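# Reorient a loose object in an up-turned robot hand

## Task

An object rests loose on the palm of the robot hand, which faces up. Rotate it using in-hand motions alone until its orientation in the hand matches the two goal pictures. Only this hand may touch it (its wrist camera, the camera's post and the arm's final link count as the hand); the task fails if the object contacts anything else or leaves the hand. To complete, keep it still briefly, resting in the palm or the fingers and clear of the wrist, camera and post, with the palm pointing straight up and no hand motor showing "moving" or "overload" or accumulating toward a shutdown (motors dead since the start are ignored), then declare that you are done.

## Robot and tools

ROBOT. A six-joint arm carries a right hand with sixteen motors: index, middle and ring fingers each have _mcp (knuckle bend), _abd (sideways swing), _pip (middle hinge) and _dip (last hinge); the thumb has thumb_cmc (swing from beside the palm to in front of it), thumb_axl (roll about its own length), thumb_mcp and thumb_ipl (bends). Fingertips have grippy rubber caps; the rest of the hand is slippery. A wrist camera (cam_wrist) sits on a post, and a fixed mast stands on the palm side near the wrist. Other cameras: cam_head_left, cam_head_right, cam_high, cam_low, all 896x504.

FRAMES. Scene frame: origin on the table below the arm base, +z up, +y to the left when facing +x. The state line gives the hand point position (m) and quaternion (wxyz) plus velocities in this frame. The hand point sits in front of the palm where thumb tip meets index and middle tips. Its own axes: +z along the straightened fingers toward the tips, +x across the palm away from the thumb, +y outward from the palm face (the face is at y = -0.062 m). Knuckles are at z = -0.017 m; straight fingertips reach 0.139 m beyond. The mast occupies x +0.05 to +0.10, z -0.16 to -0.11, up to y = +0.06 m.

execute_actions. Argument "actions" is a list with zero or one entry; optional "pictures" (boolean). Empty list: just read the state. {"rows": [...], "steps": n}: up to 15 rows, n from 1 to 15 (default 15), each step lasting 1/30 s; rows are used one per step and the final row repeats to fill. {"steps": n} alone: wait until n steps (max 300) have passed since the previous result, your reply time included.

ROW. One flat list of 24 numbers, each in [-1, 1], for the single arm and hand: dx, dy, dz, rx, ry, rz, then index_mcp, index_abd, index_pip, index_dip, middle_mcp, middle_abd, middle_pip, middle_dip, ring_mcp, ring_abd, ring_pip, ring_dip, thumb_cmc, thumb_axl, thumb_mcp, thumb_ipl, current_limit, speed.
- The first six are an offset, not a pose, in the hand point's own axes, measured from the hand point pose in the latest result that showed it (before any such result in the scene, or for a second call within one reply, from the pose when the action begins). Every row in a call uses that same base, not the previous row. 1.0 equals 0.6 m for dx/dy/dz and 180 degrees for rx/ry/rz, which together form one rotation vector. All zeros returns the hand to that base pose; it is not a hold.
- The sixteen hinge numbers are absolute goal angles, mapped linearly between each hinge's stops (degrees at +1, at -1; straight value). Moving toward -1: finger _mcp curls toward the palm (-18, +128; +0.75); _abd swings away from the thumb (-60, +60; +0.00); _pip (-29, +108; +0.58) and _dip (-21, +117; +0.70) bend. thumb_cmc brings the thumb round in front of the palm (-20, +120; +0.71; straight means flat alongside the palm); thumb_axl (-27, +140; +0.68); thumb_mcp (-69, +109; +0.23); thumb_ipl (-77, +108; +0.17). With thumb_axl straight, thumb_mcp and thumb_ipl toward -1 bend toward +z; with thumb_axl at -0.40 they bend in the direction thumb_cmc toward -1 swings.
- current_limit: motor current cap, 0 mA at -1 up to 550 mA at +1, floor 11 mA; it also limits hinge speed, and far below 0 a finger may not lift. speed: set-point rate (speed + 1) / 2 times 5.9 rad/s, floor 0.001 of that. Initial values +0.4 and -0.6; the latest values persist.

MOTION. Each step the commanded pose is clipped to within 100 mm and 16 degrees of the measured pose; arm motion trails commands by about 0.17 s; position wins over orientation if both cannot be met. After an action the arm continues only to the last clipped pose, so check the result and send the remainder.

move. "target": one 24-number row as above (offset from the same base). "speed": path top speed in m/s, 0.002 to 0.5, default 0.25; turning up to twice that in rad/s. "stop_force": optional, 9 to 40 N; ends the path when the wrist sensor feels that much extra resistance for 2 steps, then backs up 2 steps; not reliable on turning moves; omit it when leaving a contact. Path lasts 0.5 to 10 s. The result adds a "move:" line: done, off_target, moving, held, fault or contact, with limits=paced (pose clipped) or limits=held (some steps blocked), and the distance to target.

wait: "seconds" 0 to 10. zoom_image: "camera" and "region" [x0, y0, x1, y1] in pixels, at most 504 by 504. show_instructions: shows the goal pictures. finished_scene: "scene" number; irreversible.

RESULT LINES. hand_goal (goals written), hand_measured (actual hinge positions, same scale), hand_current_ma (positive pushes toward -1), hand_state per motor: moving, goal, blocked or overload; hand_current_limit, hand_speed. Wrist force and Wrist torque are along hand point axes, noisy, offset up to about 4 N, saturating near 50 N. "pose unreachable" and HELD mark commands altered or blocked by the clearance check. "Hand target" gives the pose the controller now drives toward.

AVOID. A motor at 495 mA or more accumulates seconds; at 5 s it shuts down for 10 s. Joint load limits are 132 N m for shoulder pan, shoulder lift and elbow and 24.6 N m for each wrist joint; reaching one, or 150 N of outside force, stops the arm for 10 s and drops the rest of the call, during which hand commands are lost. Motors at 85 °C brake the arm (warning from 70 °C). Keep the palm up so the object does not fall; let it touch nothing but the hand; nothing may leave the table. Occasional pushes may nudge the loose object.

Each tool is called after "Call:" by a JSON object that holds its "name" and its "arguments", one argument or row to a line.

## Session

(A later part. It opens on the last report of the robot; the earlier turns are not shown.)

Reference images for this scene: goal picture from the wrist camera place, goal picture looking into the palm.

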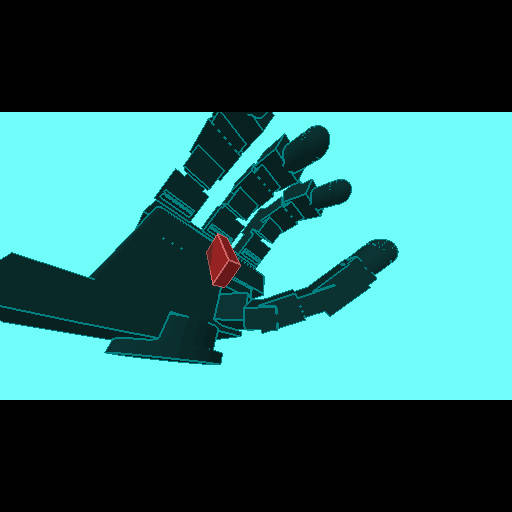

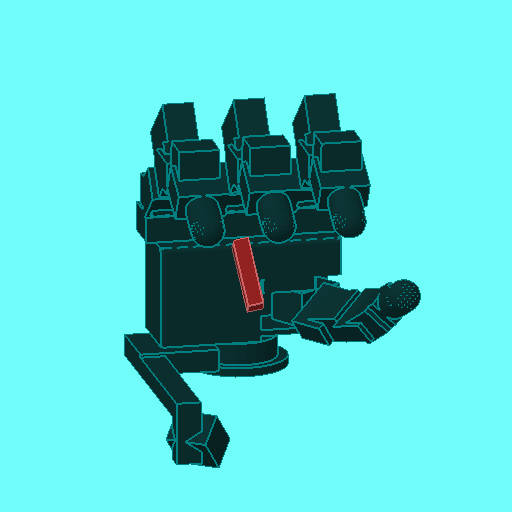

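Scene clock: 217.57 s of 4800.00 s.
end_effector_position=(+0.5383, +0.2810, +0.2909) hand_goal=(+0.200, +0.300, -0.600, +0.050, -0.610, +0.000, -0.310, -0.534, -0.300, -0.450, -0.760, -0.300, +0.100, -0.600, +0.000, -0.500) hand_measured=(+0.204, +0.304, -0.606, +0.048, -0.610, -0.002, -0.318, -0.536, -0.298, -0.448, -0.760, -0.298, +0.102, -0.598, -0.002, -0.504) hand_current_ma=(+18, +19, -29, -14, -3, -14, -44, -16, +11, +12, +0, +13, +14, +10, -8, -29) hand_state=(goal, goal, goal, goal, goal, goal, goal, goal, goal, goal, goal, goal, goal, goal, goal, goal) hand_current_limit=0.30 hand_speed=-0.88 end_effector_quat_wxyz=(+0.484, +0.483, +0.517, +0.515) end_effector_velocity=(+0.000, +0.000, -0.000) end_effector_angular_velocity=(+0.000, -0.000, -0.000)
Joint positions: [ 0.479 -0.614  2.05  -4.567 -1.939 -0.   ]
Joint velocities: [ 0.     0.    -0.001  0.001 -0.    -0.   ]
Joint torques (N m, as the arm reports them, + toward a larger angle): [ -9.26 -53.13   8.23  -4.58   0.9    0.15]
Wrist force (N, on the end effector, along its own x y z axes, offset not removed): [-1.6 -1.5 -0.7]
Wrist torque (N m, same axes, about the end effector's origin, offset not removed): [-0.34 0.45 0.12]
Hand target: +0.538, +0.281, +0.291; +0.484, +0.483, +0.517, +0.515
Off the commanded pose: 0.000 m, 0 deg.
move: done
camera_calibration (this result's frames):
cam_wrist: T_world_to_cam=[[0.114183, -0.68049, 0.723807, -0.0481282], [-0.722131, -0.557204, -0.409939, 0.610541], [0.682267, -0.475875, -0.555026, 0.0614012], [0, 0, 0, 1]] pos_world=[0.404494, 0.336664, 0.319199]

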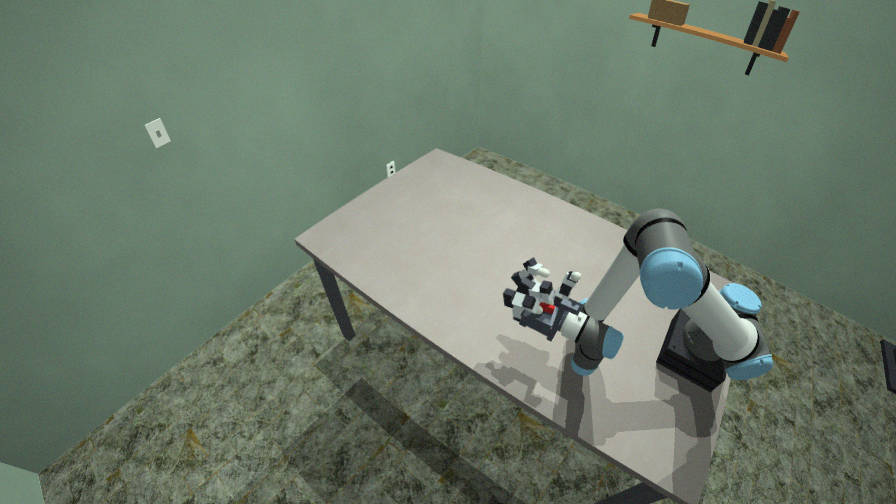

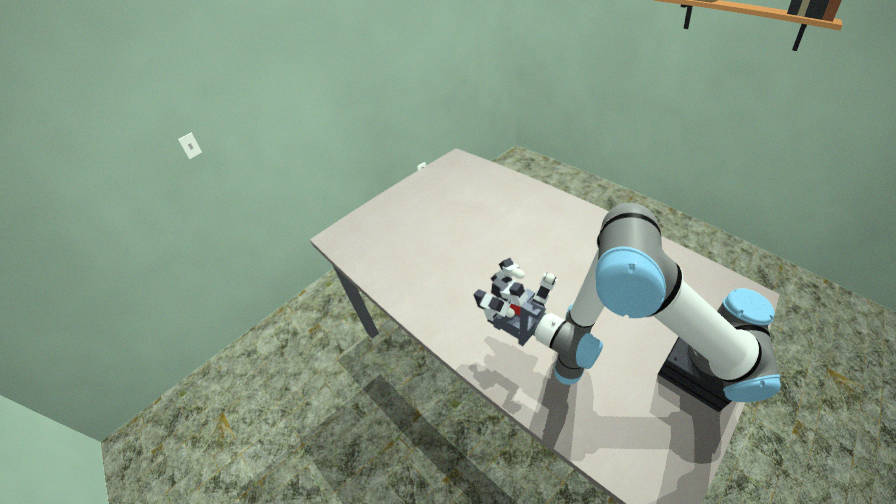

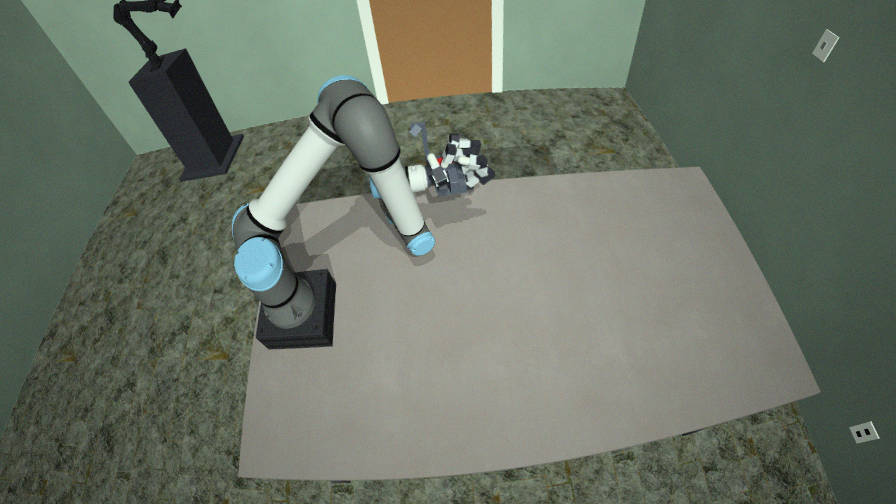

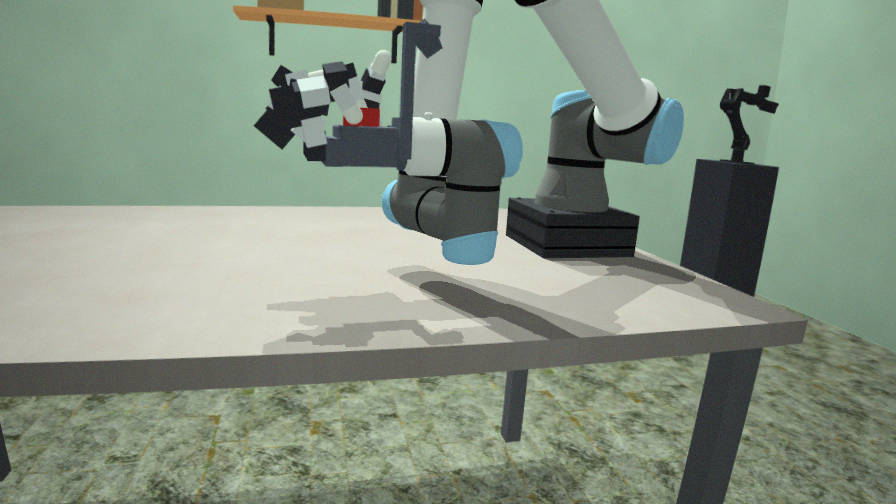

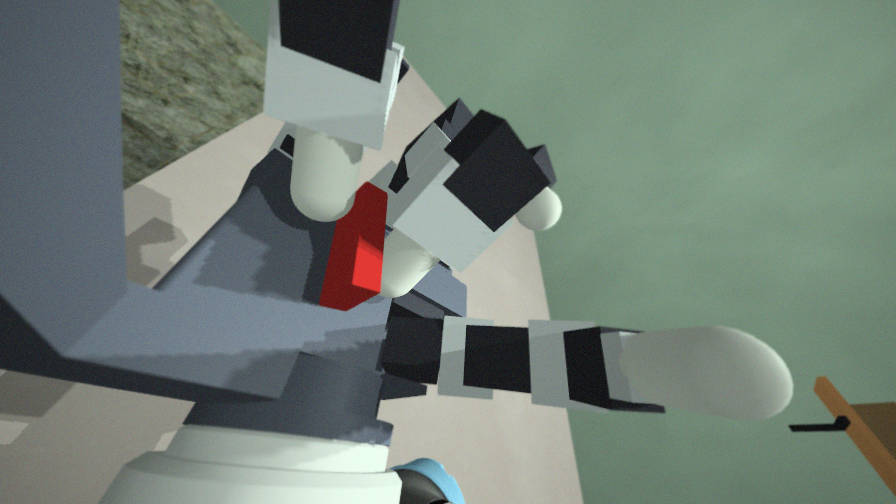

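Call:
{"name": "execute_actions", "arguments": {
  "actions": [
    {"rows":[[0,0,0,0,0,0,0.2,0.3,-0.6,0.05,-0.61,0,-0.31,-0.535,-0.3,-0.49,-0.76,-0.3,0.1,-0.6,0,-0.5,0.3,-0.88]],"steps":8}
  ],
  "pictures": false
}}

Call:
{"name": "move", "arguments": {
  "target": [0,0,0,0,0,0,0.2,0.3,-0.6,0.05,-0.22,0,-0.81,-0.29,-0.3,-0.49,-0.76,-0.3,-0.2,-0.66,-0.1,-0.96,0.3,-0.7]
}}

Call:
{"name": "zoom_image", "arguments": {
  "camera": "cam_low",
  "region": [270,50,420,170]
}}

Scene clock: 233.63 s of 4800.00 s.
end_effector_position=(+0.5383, +0.2810, +0.2909) hand_goal=(+0.200, +0.300, -0.600, +0.050, -0.610, +0.000, -0.310, -0.534, -0.300, -0.490, -0.760, -0.300, +0.100, -0.600, +0.000, -0.500) hand_measured=(+0.204, +0.304, -0.606, +0.048, -0.610, -0.002, -0.318, -0.536, -0.298, -0.486, -0.760, -0.298, +0.102, -0.598, -0.002, -0.504) hand_current_ma=(+18, +19, -29, -14, -3, -14, -44, -16, +11, +12, +0, +13, +14, +10, -8, -29) hand_state=(goal, goal, goal, goal, goal, goal, goal, goal, goal, moving, goal, goal, goal, goal, goal, goal) hand_current_limit=0.30 hand_speed=-0.88 end_effector_quat_wxyz=(+0.484, +0.483, +0.517, +0.515) end_effector_velocity=(-0.001, +0.000, -0.000) end_effector_angular_velocity=(-0.000, +0.000, +0.001)
Joint positions: [ 0.479 -0.614  2.05  -4.567 -1.939 -0.   ]
Joint velocities: [ 0.     0.001  0.001 -0.001  0.001 -0.   ]
Joint torques (N m, as the arm reports them, + toward a larger angle): [ -8.93 -52.53   8.3   -4.61   0.91   0.33]
Wrist force (N, on the end effector, along its own x y z axes, offset not removed): [-3.4 1.8 -0.8]
Wrist torque (N m, same axes, about the end effector's origin, offset not removed): [0.08 0.65 -0.10]
Hand target: +0.538, +0.281, +0.291; +0.484, +0.483, +0.517, +0.515
Off the commanded pose: 0.000 m, 0 deg.
Steps of this call (steps 1 to 90: nothing new was sent; then 12.80 s passed at rest; steps 91 to 98: all 8 steps of this action). Readings (end_effector_position | what the end effector reports):
91: (+0.5383, +0.2810, +0.2909) | hand_goal=(+0.200, +0.300, -0.600, +0.050, -0.610, +0.000, -0.310, -0.534, -0.300, -0.490, -0.760, -0.300, +0.100, -0.600, +0.000, -0.500) hand_measured=(+0.204, +0.304, -0.606, +0.048, -0.610, -0.002, -0.318, -0.536, -0.298, -0.448, -0.760, -0.298, +0.102, -0.598, -0.002, -0.504) hand_current_ma=(+18, +19, -29, -14, -3, -14, -44, -16, +11, +12, +0, +13, +14, +10, -8, -29) hand_state=(goal, goal, goal, goal, goal, goal, goal, goal, goal, moving, goal, goal, goal, goal, goal, goal) hand_current_limit=0.30 hand_speed=-0.88
92: (+0.5383, +0.2810, +0.2909) | hand_goal=(+0.200, +0.300, -0.600, +0.050, -0.610, +0.000, -0.310, -0.534, -0.300, -0.490, -0.760, -0.300, +0.100, -0.600, +0.000, -0.500) hand_measured=(+0.204, +0.304, -0.606, +0.048, -0.610, -0.002, -0.318, -0.536, -0.298, -0.450, -0.760, -0.298, +0.102, -0.598, -0.002, -0.504) hand_current_ma=(+18, +19, -29, -14, -3, -14, -44, -16, +11, +28, +0, +13, +14, +10, -8, -29) hand_state=(goal, goal, goal, goal, goal, goal, goal, goal, goal, moving, goal, goal, goal, goal, goal, goal) hand_current_limit=0.30 hand_speed=-0.88
94: (+0.5383, +0.2810, +0.2909) | hand_goal=(+0.200, +0.300, -0.600, +0.050, -0.610, +0.000, -0.310, -0.534, -0.300, -0.490, -0.760, -0.300, +0.100, -0.600, +0.000, -0.500) hand_measured=(+0.204, +0.304, -0.606, +0.048, -0.610, -0.002, -0.318, -0.536, -0.298, -0.468, -0.760, -0.298, +0.102, -0.598, -0.002, -0.504) hand_current_ma=(+18, +19, -29, -14, -3, -14, -44, -16, +11, +26, +0, +13, +14, +10, -8, -29) hand_state=(goal, goal, goal, goal, goal, goal, goal, goal, goal, moving, goal, goal, goal, goal, goal, goal) hand_current_limit=0.30 hand_speed=-0.88
98: the state above

Scene clock: 234.97 s of 4800.00 s.
end_effector_position=(+0.5383, +0.2810, +0.2909) hand_goal=(+0.200, +0.300, -0.600, +0.050, -0.220, +0.000, -0.810, -0.290, -0.300, -0.490, -0.760, -0.300, -0.200, -0.660, -0.100, -0.960) hand_measured=(+0.204, +0.304, -0.606, +0.048, -0.222, -0.002, -0.810, -0.294, -0.298, -0.488, -0.760, -0.298, -0.196, -0.658, -0.100, -0.960) hand_current_ma=(+18, +19, -29, -14, -8, -14, -1, -18, +11, +12, +0, +13, +19, +9, +0, +4) hand_state=(goal, goal, goal, goal, goal, goal, goal, goal, goal, goal, goal, goal, goal, goal, goal, goal) hand_current_limit=0.30 hand_speed=-0.70 end_effector_quat_wxyz=(+0.484, +0.483, +0.517, +0.515) end_effector_velocity=(+0.000, +0.000, +0.000) end_effector_angular_velocity=(+0.000, -0.000, -0.000)
Joint positions: [ 0.479 -0.614  2.05  -4.567 -1.939 -0.   ]
Joint velocities: [-0.     0.    -0.001  0.001 -0.     0.   ]
Joint torques (N m, as the arm reports them, + toward a larger angle): [ -9.24 -52.84   8.2   -4.64   0.9    0.31]
Wrist force (N, on the end effector, along its own x y z axes, offset not removed): [-0.6 3.4 -0.3]
Wrist torque (N m, same axes, about the end effector's origin, offset not removed): [0.24 0.23 0.27]
Hand target: +0.538, +0.281, +0.291; +0.484, +0.483, +0.517, +0.515
Off the commanded pose: 0.000 m, 0 deg.
move: done
camera_calibration (this result's frames):
cam_wrist: T_world_to_cam=[[0.114183, -0.68049, 0.723807, -0.0481282], [-0.722131, -0.557204, -0.409939, 0.610541], [0.682268, -0.475875, -0.555026, 0.0614012], [0, 0, 0, 1]] pos_world=[0.404494, 0.336664, 0.3192]

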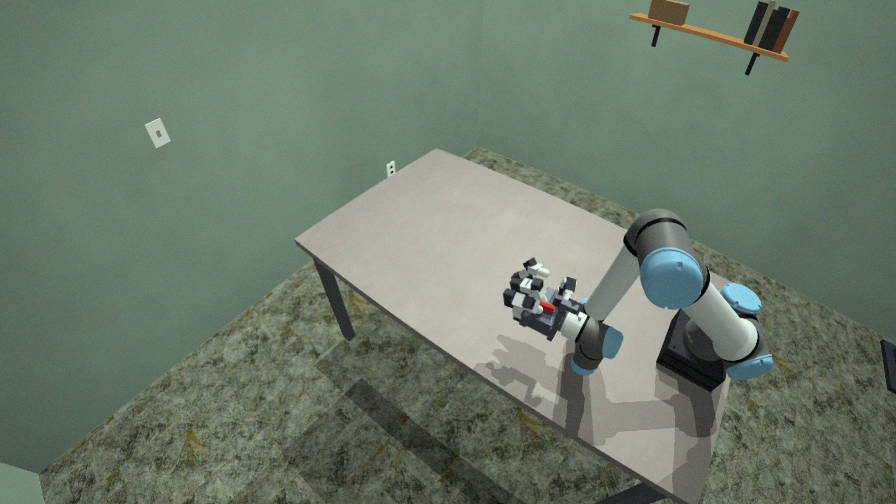

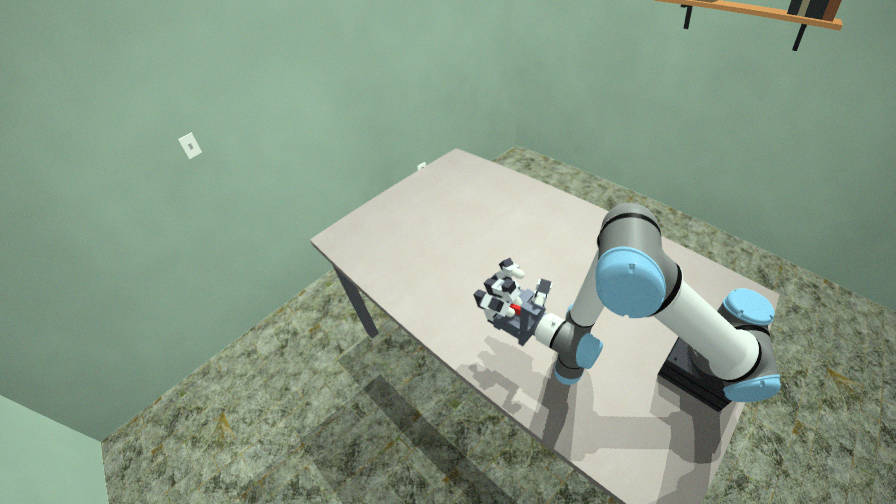

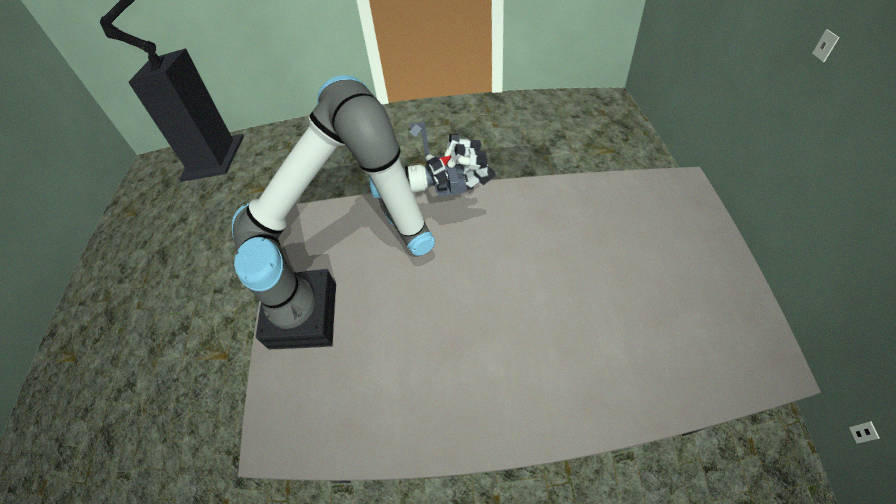

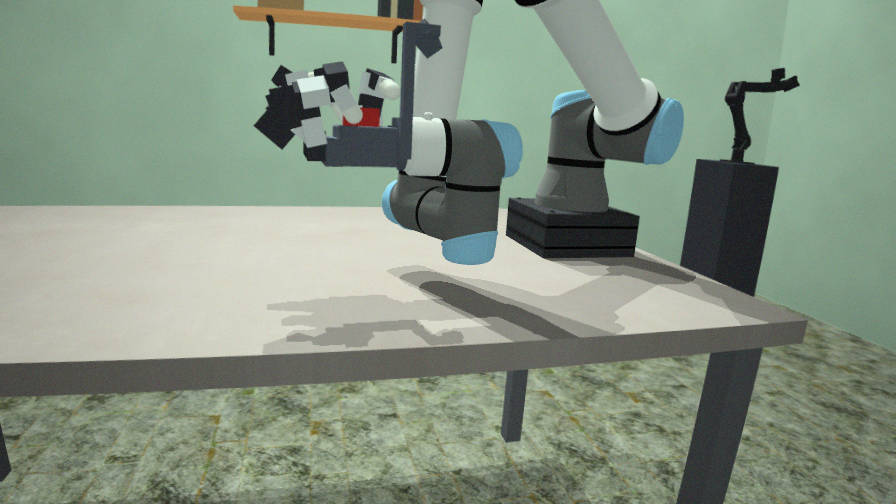

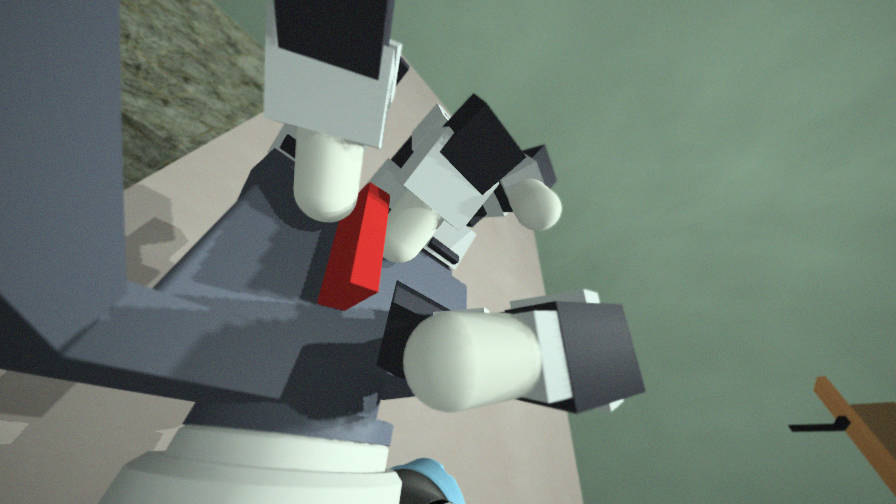

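Region (270, 50, 420, 170) of cam_low's 896x504 image, scaled by 3.360, with more detail than that image has; it fills the top 403 rows of this view, and the rest is white.

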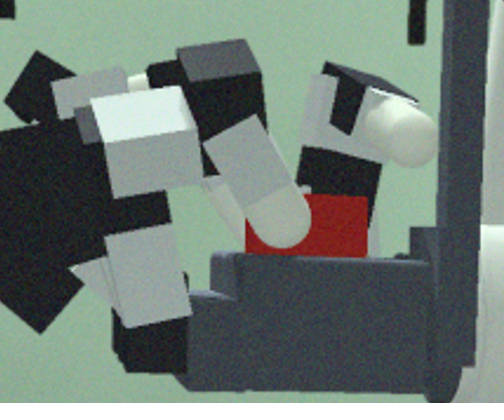

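Call:
{"name": "move", "arguments": {
  "target": [0,0,0,0,0,0,0.5,0.4,-0.2,0.05,-0.22,0.27,-0.81,-0.29,-0.3,-0.49,-0.76,-0.3,-0.33,-0.61,-0.25,-0.96,0.3,-0.85]
}}

Call:
{"name": "zoom_image", "arguments": {
  "camera": "cam_low",
  "region": [270,50,420,170]
}}

Scene clock: 239.27 s of 4800.00 s.
end_effector_position=(+0.5383, +0.2810, +0.2909) hand_goal=(+0.500, +0.400, -0.200, +0.050, -0.220, +0.270, -0.810, -0.290, -0.300, -0.490, -0.760, -0.300, -0.330, -0.610, -0.250, -0.960) hand_measured=(+0.506, +0.398, -0.202, +0.048, -0.228, +0.188, -0.812, -0.290, -0.292, -0.472, -0.738, -0.298, -0.330, -0.612, -0.250, -0.960) hand_current_ma=(+37, -11, -9, -14, -44, -357, -11, -5, +46, +83, +134, +13, +4, -18, -6, +4) hand_state=(goal, goal, goal, goal, goal, blocked, goal, goal, goal, goal, blocked, goal, goal, goal, goal, goal) hand_current_limit=0.30 hand_speed=-0.85 end_effector_quat_wxyz=(+0.484, +0.483, +0.517, +0.515) end_effector_velocity=(-0.000, -0.000, +0.000) end_effector_angular_velocity=(-0.000, +0.000, -0.000)
Joint positions: [ 0.479 -0.614  2.05  -4.567 -1.939 -0.   ]
Joint velocities: [-0.    -0.     0.001 -0.    -0.     0.   ]
Joint torques (N m, as the arm reports them, + toward a larger angle): [ -8.61 -52.4    7.9   -4.72   0.93   0.35]
Wrist force (N, on the end effector, along its own x y z axes, offset not removed): [-1.4 -1.9 0.3]
Wrist torque (N m, same axes, about the end effector's origin, offset not removed): [-0.51 0.40 -0.02]
Hand target: +0.538, +0.281, +0.291; +0.484, +0.483, +0.517, +0.515
Off the commanded pose: 0.000 m, 0 deg.
move: done
camera_calibration (this result's frames):
cam_wrist: T_world_to_cam=[[0.114183, -0.68049, 0.723807, -0.0481283], [-0.722131, -0.557204, -0.409939, 0.610541], [0.682267, -0.475876, -0.555026, 0.0614014], [0, 0, 0, 1]] pos_world=[0.404494, 0.336664, 0.3192]

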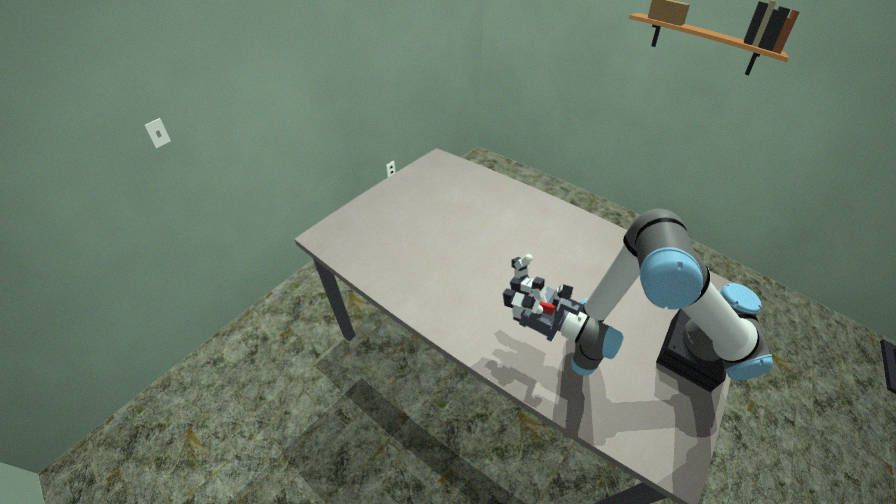

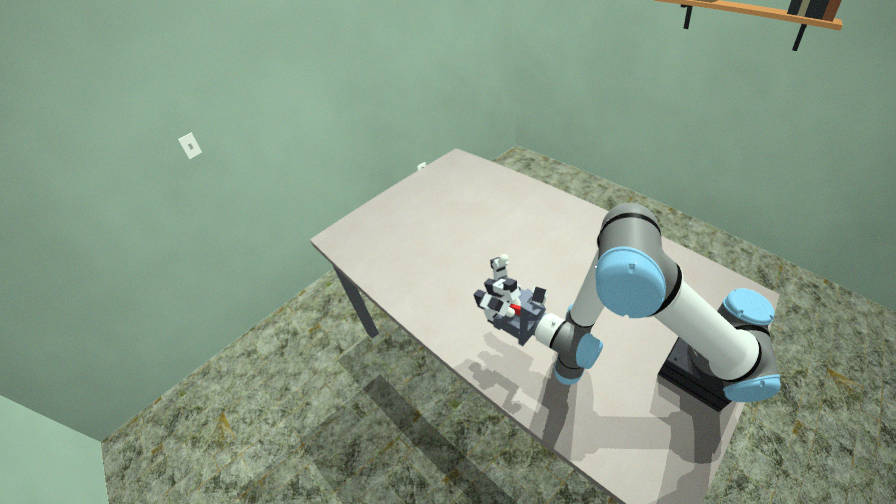

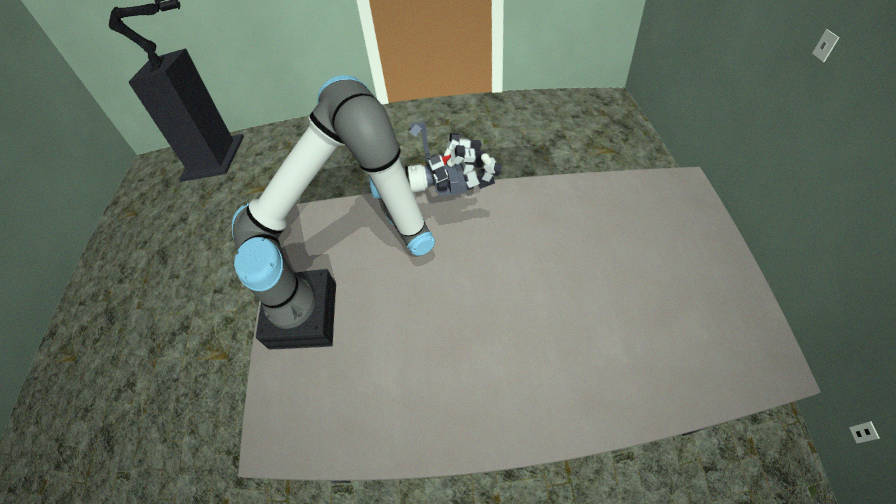

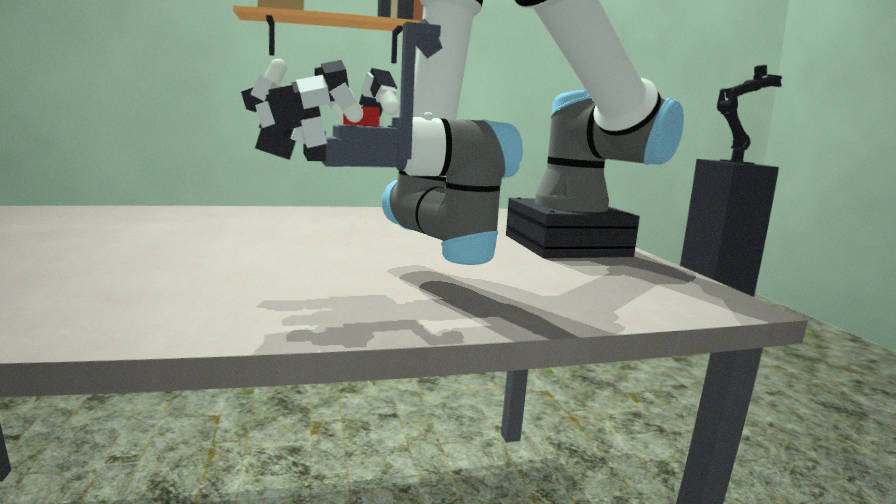

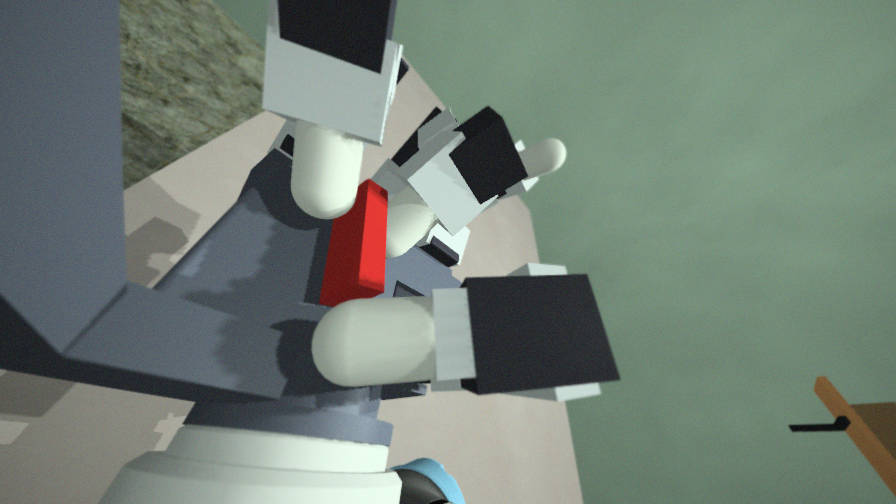

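Region (270, 50, 420, 170) of cam_low's 896x504 image, scaled by 3.360, with more detail than that image has; it fills the top 403 rows of this view, and the rest is white.

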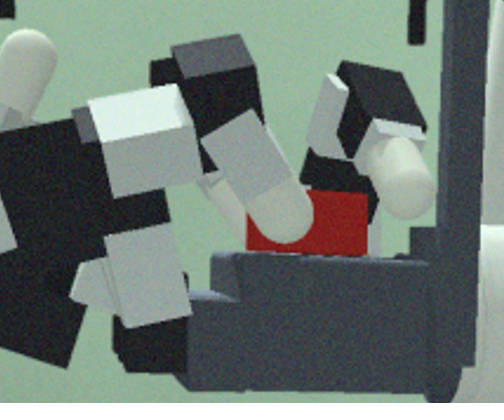

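Call:
{"name": "move", "arguments": {
  "target": [0,0,0,0,0,0,0.5,0.4,-0.2,0.05,-0.02,0.27,-0.81,-0.29,-0.1,-0.5,-0.78,-0.3,0.0,-0.66,-0.1,-0.9,0.3,-0.9]
}}

Call:
{"name": "zoom_image", "arguments": {
  "camera": "cam_low",
  "region": [270,50,420,170]
}}

Scene clock: 246.33 s of 4800.00 s.
end_effector_position=(+0.5383, +0.2810, +0.2909) hand_goal=(+0.500, +0.400, -0.200, +0.050, -0.020, +0.270, -0.810, -0.290, -0.100, -0.500, -0.780, -0.300, +0.000, -0.660, -0.100, -0.900) hand_measured=(+0.506, +0.398, -0.202, +0.048, -0.036, +0.192, -0.812, -0.290, -0.092, -0.472, -0.738, -0.296, +0.000, -0.658, -0.104, -0.906) hand_current_ma=(+37, -11, -9, -14, -90, -357, -11, -5, +50, +127, +252, +16, -1, +9, -27, -37) hand_state=(goal, goal, goal, goal, goal, blocked, goal, goal, goal, blocked, blocked, goal, goal, goal, goal, goal) hand_current_limit=0.30 hand_speed=-0.90 end_effector_quat_wxyz=(+0.484, +0.483, +0.517, +0.515) end_effector_velocity=(-0.000, +0.000, +0.000) end_effector_angular_velocity=(+0.000, -0.000, +0.000)
Joint positions: [ 0.479 -0.614  2.05  -4.567 -1.939 -0.   ]
Joint velocities: [ 0. -0.  0. -0.  0.  0.]
Joint torques (N m, as the arm reports them, + toward a larger angle): [ -9.31 -52.73   8.03  -4.74   1.01   0.31]
Wrist force (N, on the end effector, along its own x y z axes, offset not removed): [0.7 1.9 -0.8]
Wrist torque (N m, same axes, about the end effector's origin, offset not removed): [0.17 0.06 0.20]
Hand target: +0.538, +0.281, +0.291; +0.484, +0.483, +0.517, +0.515
Off the commanded pose: 0.000 m, 0 deg.
After step 90, 2.47 s passed at rest.
move: done
camera_calibration (this result's frames):
cam_wrist: T_world_to_cam=[[0.114183, -0.68049, 0.723807, -0.0481284], [-0.722131, -0.557204, -0.409939, 0.610541], [0.682267, -0.475875, -0.555026, 0.0614013], [0, 0, 0, 1]] pos_world=[0.404494, 0.336664, 0.3192]

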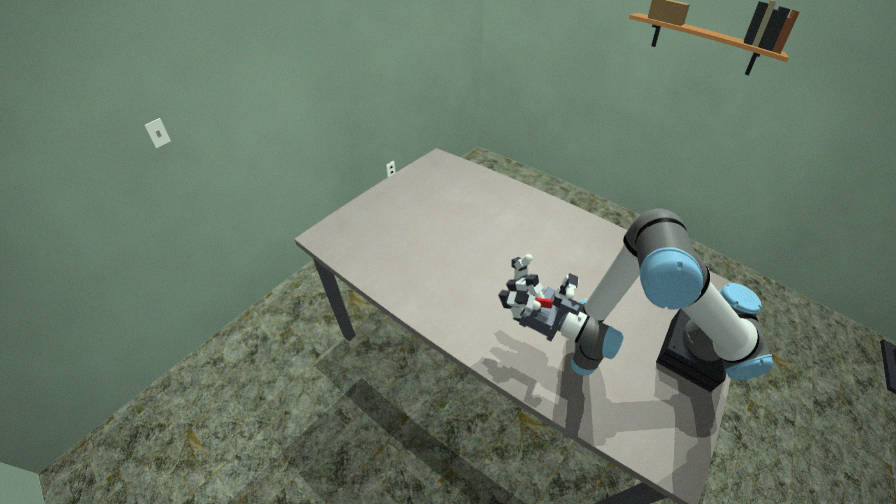

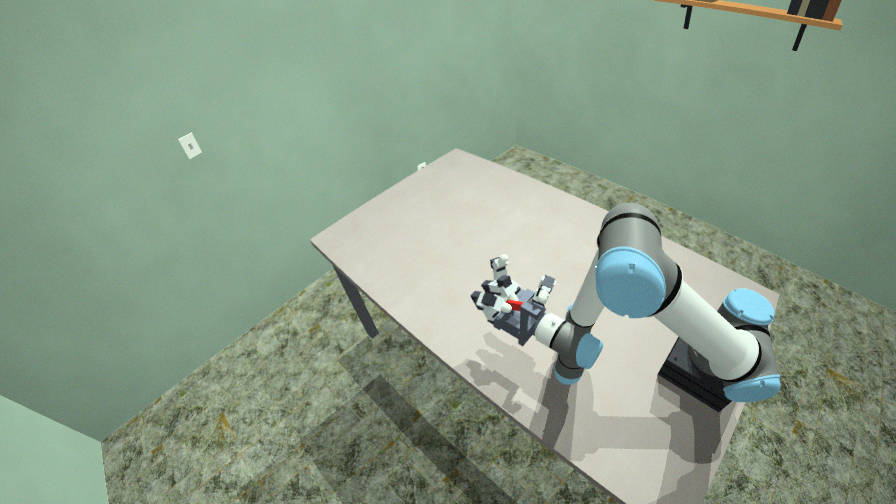

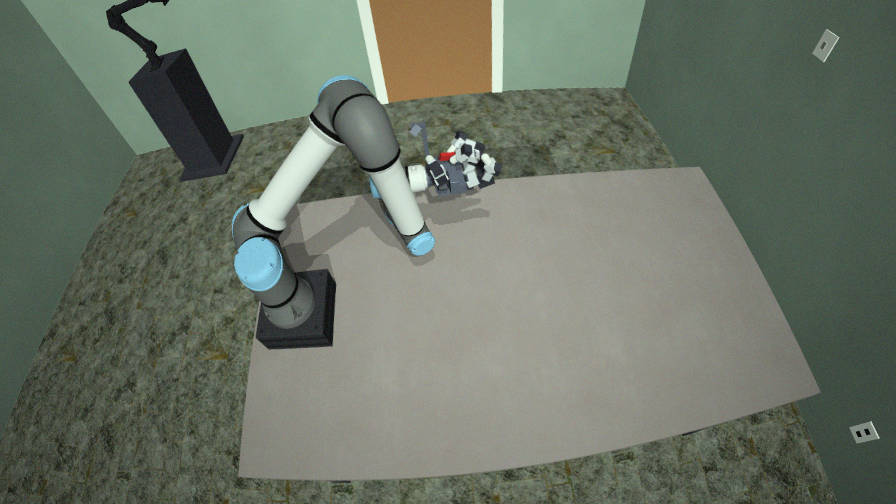

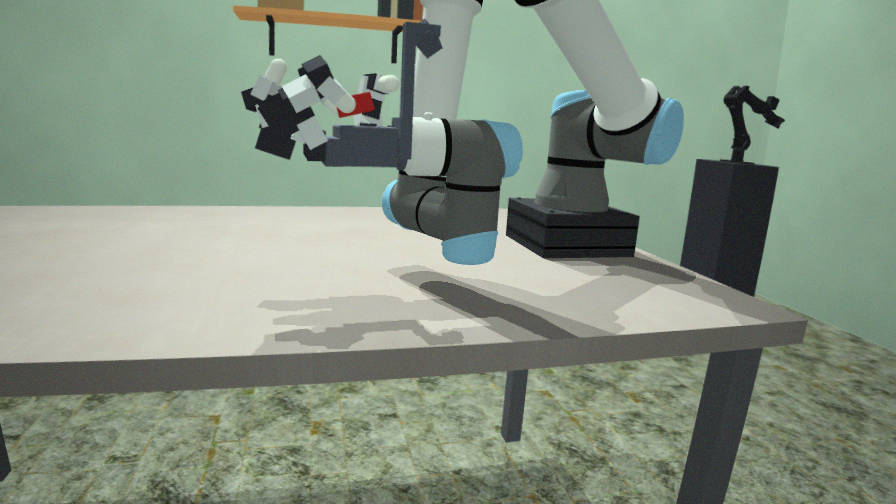

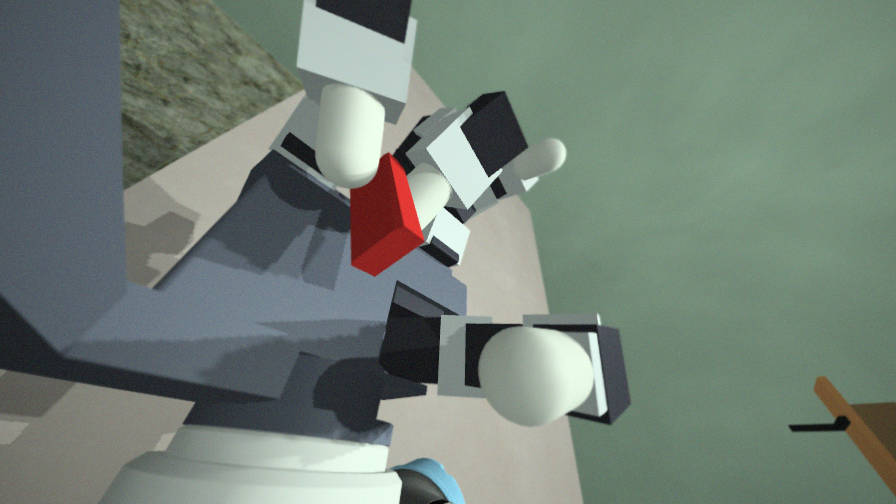

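Region (270, 50, 420, 170) of cam_low's 896x504 image, scaled by 3.360, with more detail than that image has; it fills the top 403 rows of this view, and the rest is white.

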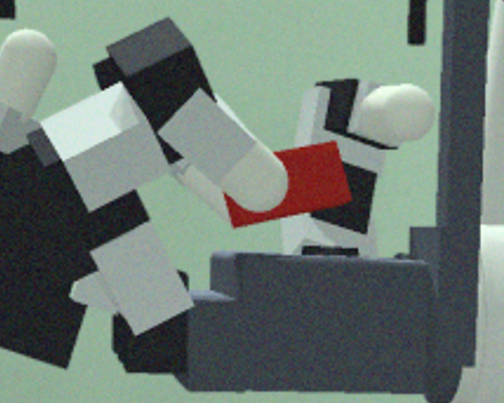

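Call:
{"name": "move", "arguments": {
  "target": [0,0,0,0,0,0,0.6,0.5,0.1,0.05,0.245,0.27,-0.81,-0.24,0.125,-0.5,-0.78,-0.35,0.2,-0.66,0,-0.7,0.3,-0.9]
}}

Call:
{"name": "zoom_image", "arguments": {
  "camera": "cam_low",
  "region": [270,50,420,170]
}}

Call:
{"name": "zoom_image", "arguments": {
  "camera": "cam_wrist",
  "region": [330,80,530,280]
}}

Scene clock: 254.27 s of 4800.00 s.
end_effector_position=(+0.5383, +0.2810, +0.2909) hand_goal=(+0.600, +0.500, +0.100, +0.050, +0.246, +0.270, -0.810, -0.240, +0.126, -0.500, -0.780, -0.350, +0.200, -0.660, +0.000, -0.700) hand_measured=(+0.608, +0.498, +0.100, +0.048, +0.218, +0.192, -0.820, -0.254, +0.144, -0.472, -0.736, -0.312, +0.204, -0.658, -0.002, -0.704) hand_current_ma=(+43, -12, -3, -14, -149, -357, -55, -87, +105, +127, +259, +195, +17, +8, -8, -33) hand_state=(goal, goal, goal, goal, blocked, blocked, goal, goal, goal, blocked, blocked, blocked, goal, goal, goal, goal) hand_current_limit=0.30 hand_speed=-0.90 end_effector_quat_wxyz=(+0.484, +0.483, +0.517, +0.515) end_effector_velocity=(-0.000, +0.000, +0.001) end_effector_angular_velocity=(+0.001, -0.003, +0.000)
Joint positions: [ 0.479 -0.614  2.05  -4.567 -1.939 -0.   ]
Joint velocities: [ 0.     0.    -0.001 -0.002 -0.     0.   ]
Joint torques (N m, as the arm reports them, + toward a larger angle): [ -9.37 -53.     7.9   -4.68   0.92   0.26]
Wrist force (N, on the end effector, along its own x y z axes, offset not removed): [-1.0 2.5 -1.4]
Wrist torque (N m, same axes, about the end effector's origin, offset not removed): [0.38 0.33 0.32]
Hand target: +0.538, +0.281, +0.291; +0.484, +0.483, +0.517, +0.515
Off the commanded pose: 0.000 m, 0 deg.
After step 90, 3.47 s passed at rest.
move: done
camera_calibration (this result's frames):
cam_wrist: T_world_to_cam=[[0.114183, -0.68049, 0.723807, -0.0481283], [-0.722131, -0.557204, -0.409939, 0.610541], [0.682267, -0.475876, -0.555026, 0.0614014], [0, 0, 0, 1]] pos_world=[0.404494, 0.336664, 0.319199]

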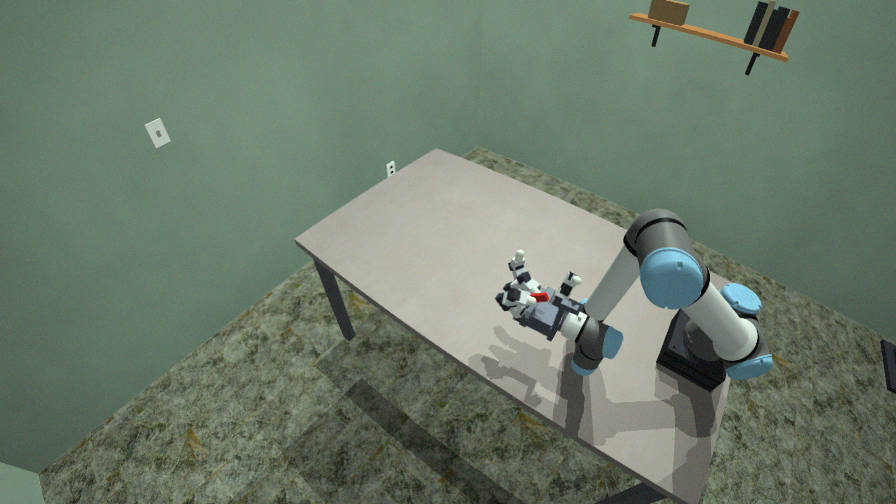

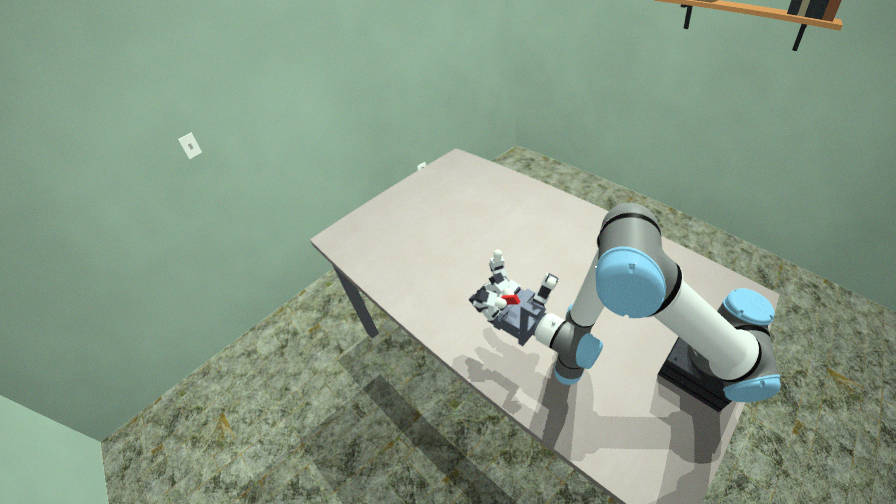

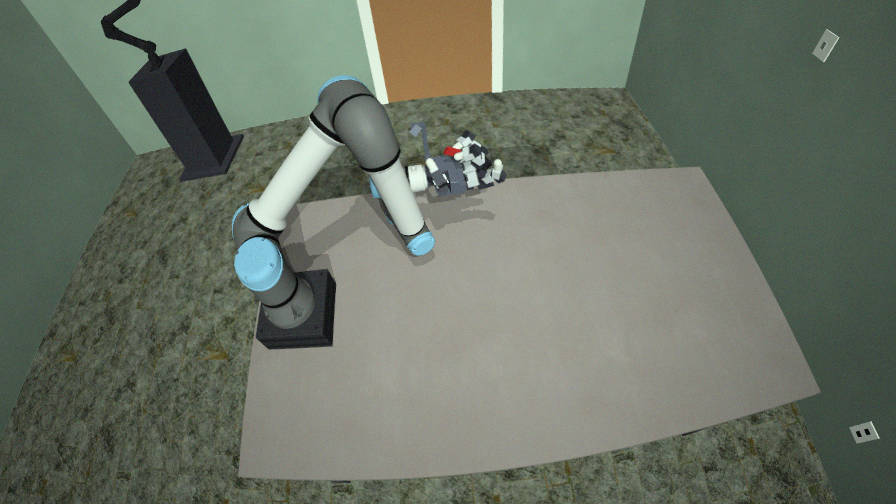

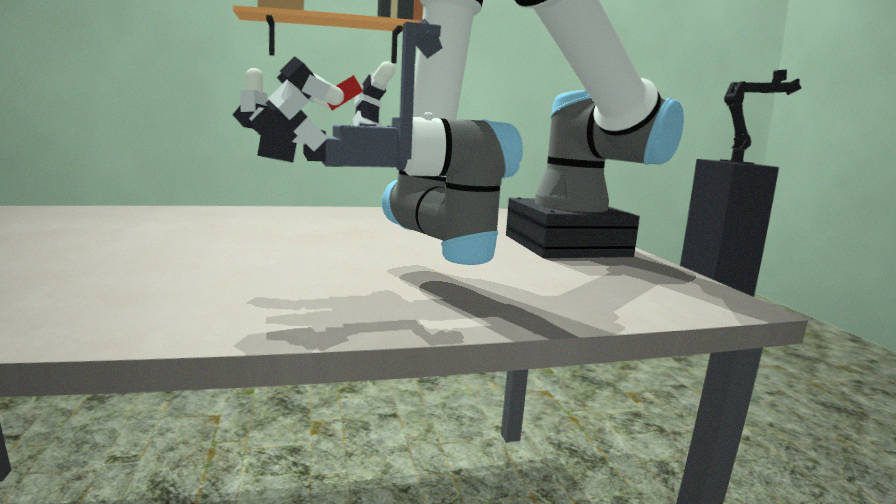

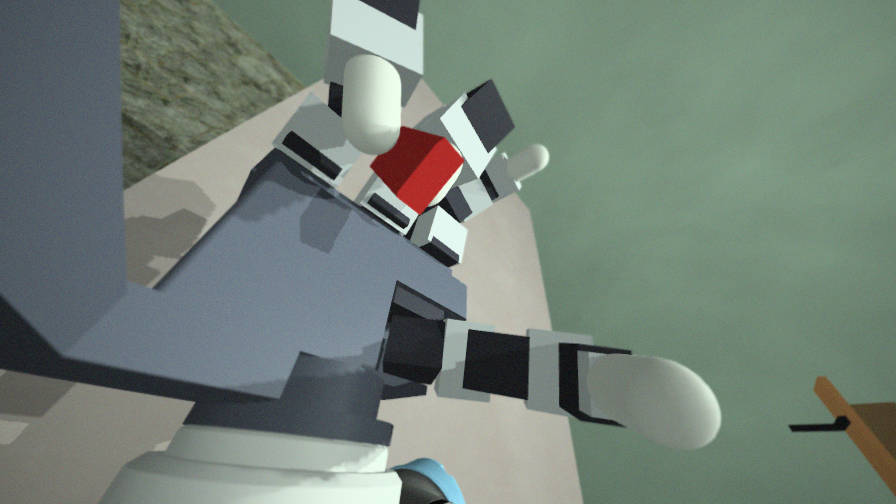

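Region (270, 50, 420, 170) of cam_low's 896x504 image, scaled by 3.360, with more detail than that image has; it fills the top 403 rows of this view, and the rest is white.

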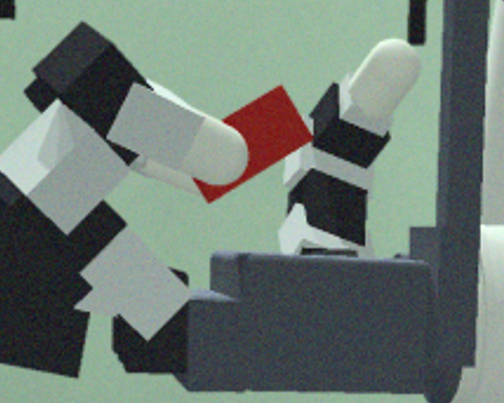

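Region (330, 80, 530, 280) of cam_wrist's 896x504 image, scaled by 2.520, with more detail than that image has.

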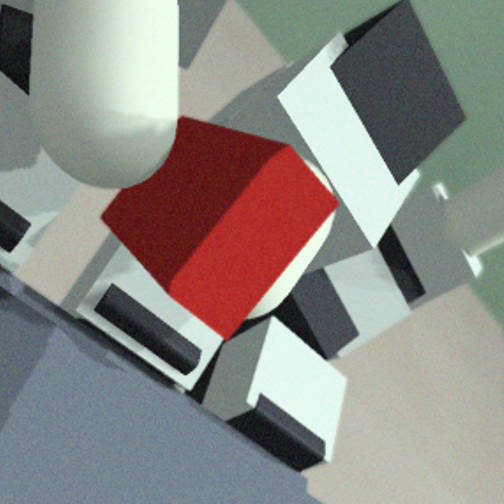

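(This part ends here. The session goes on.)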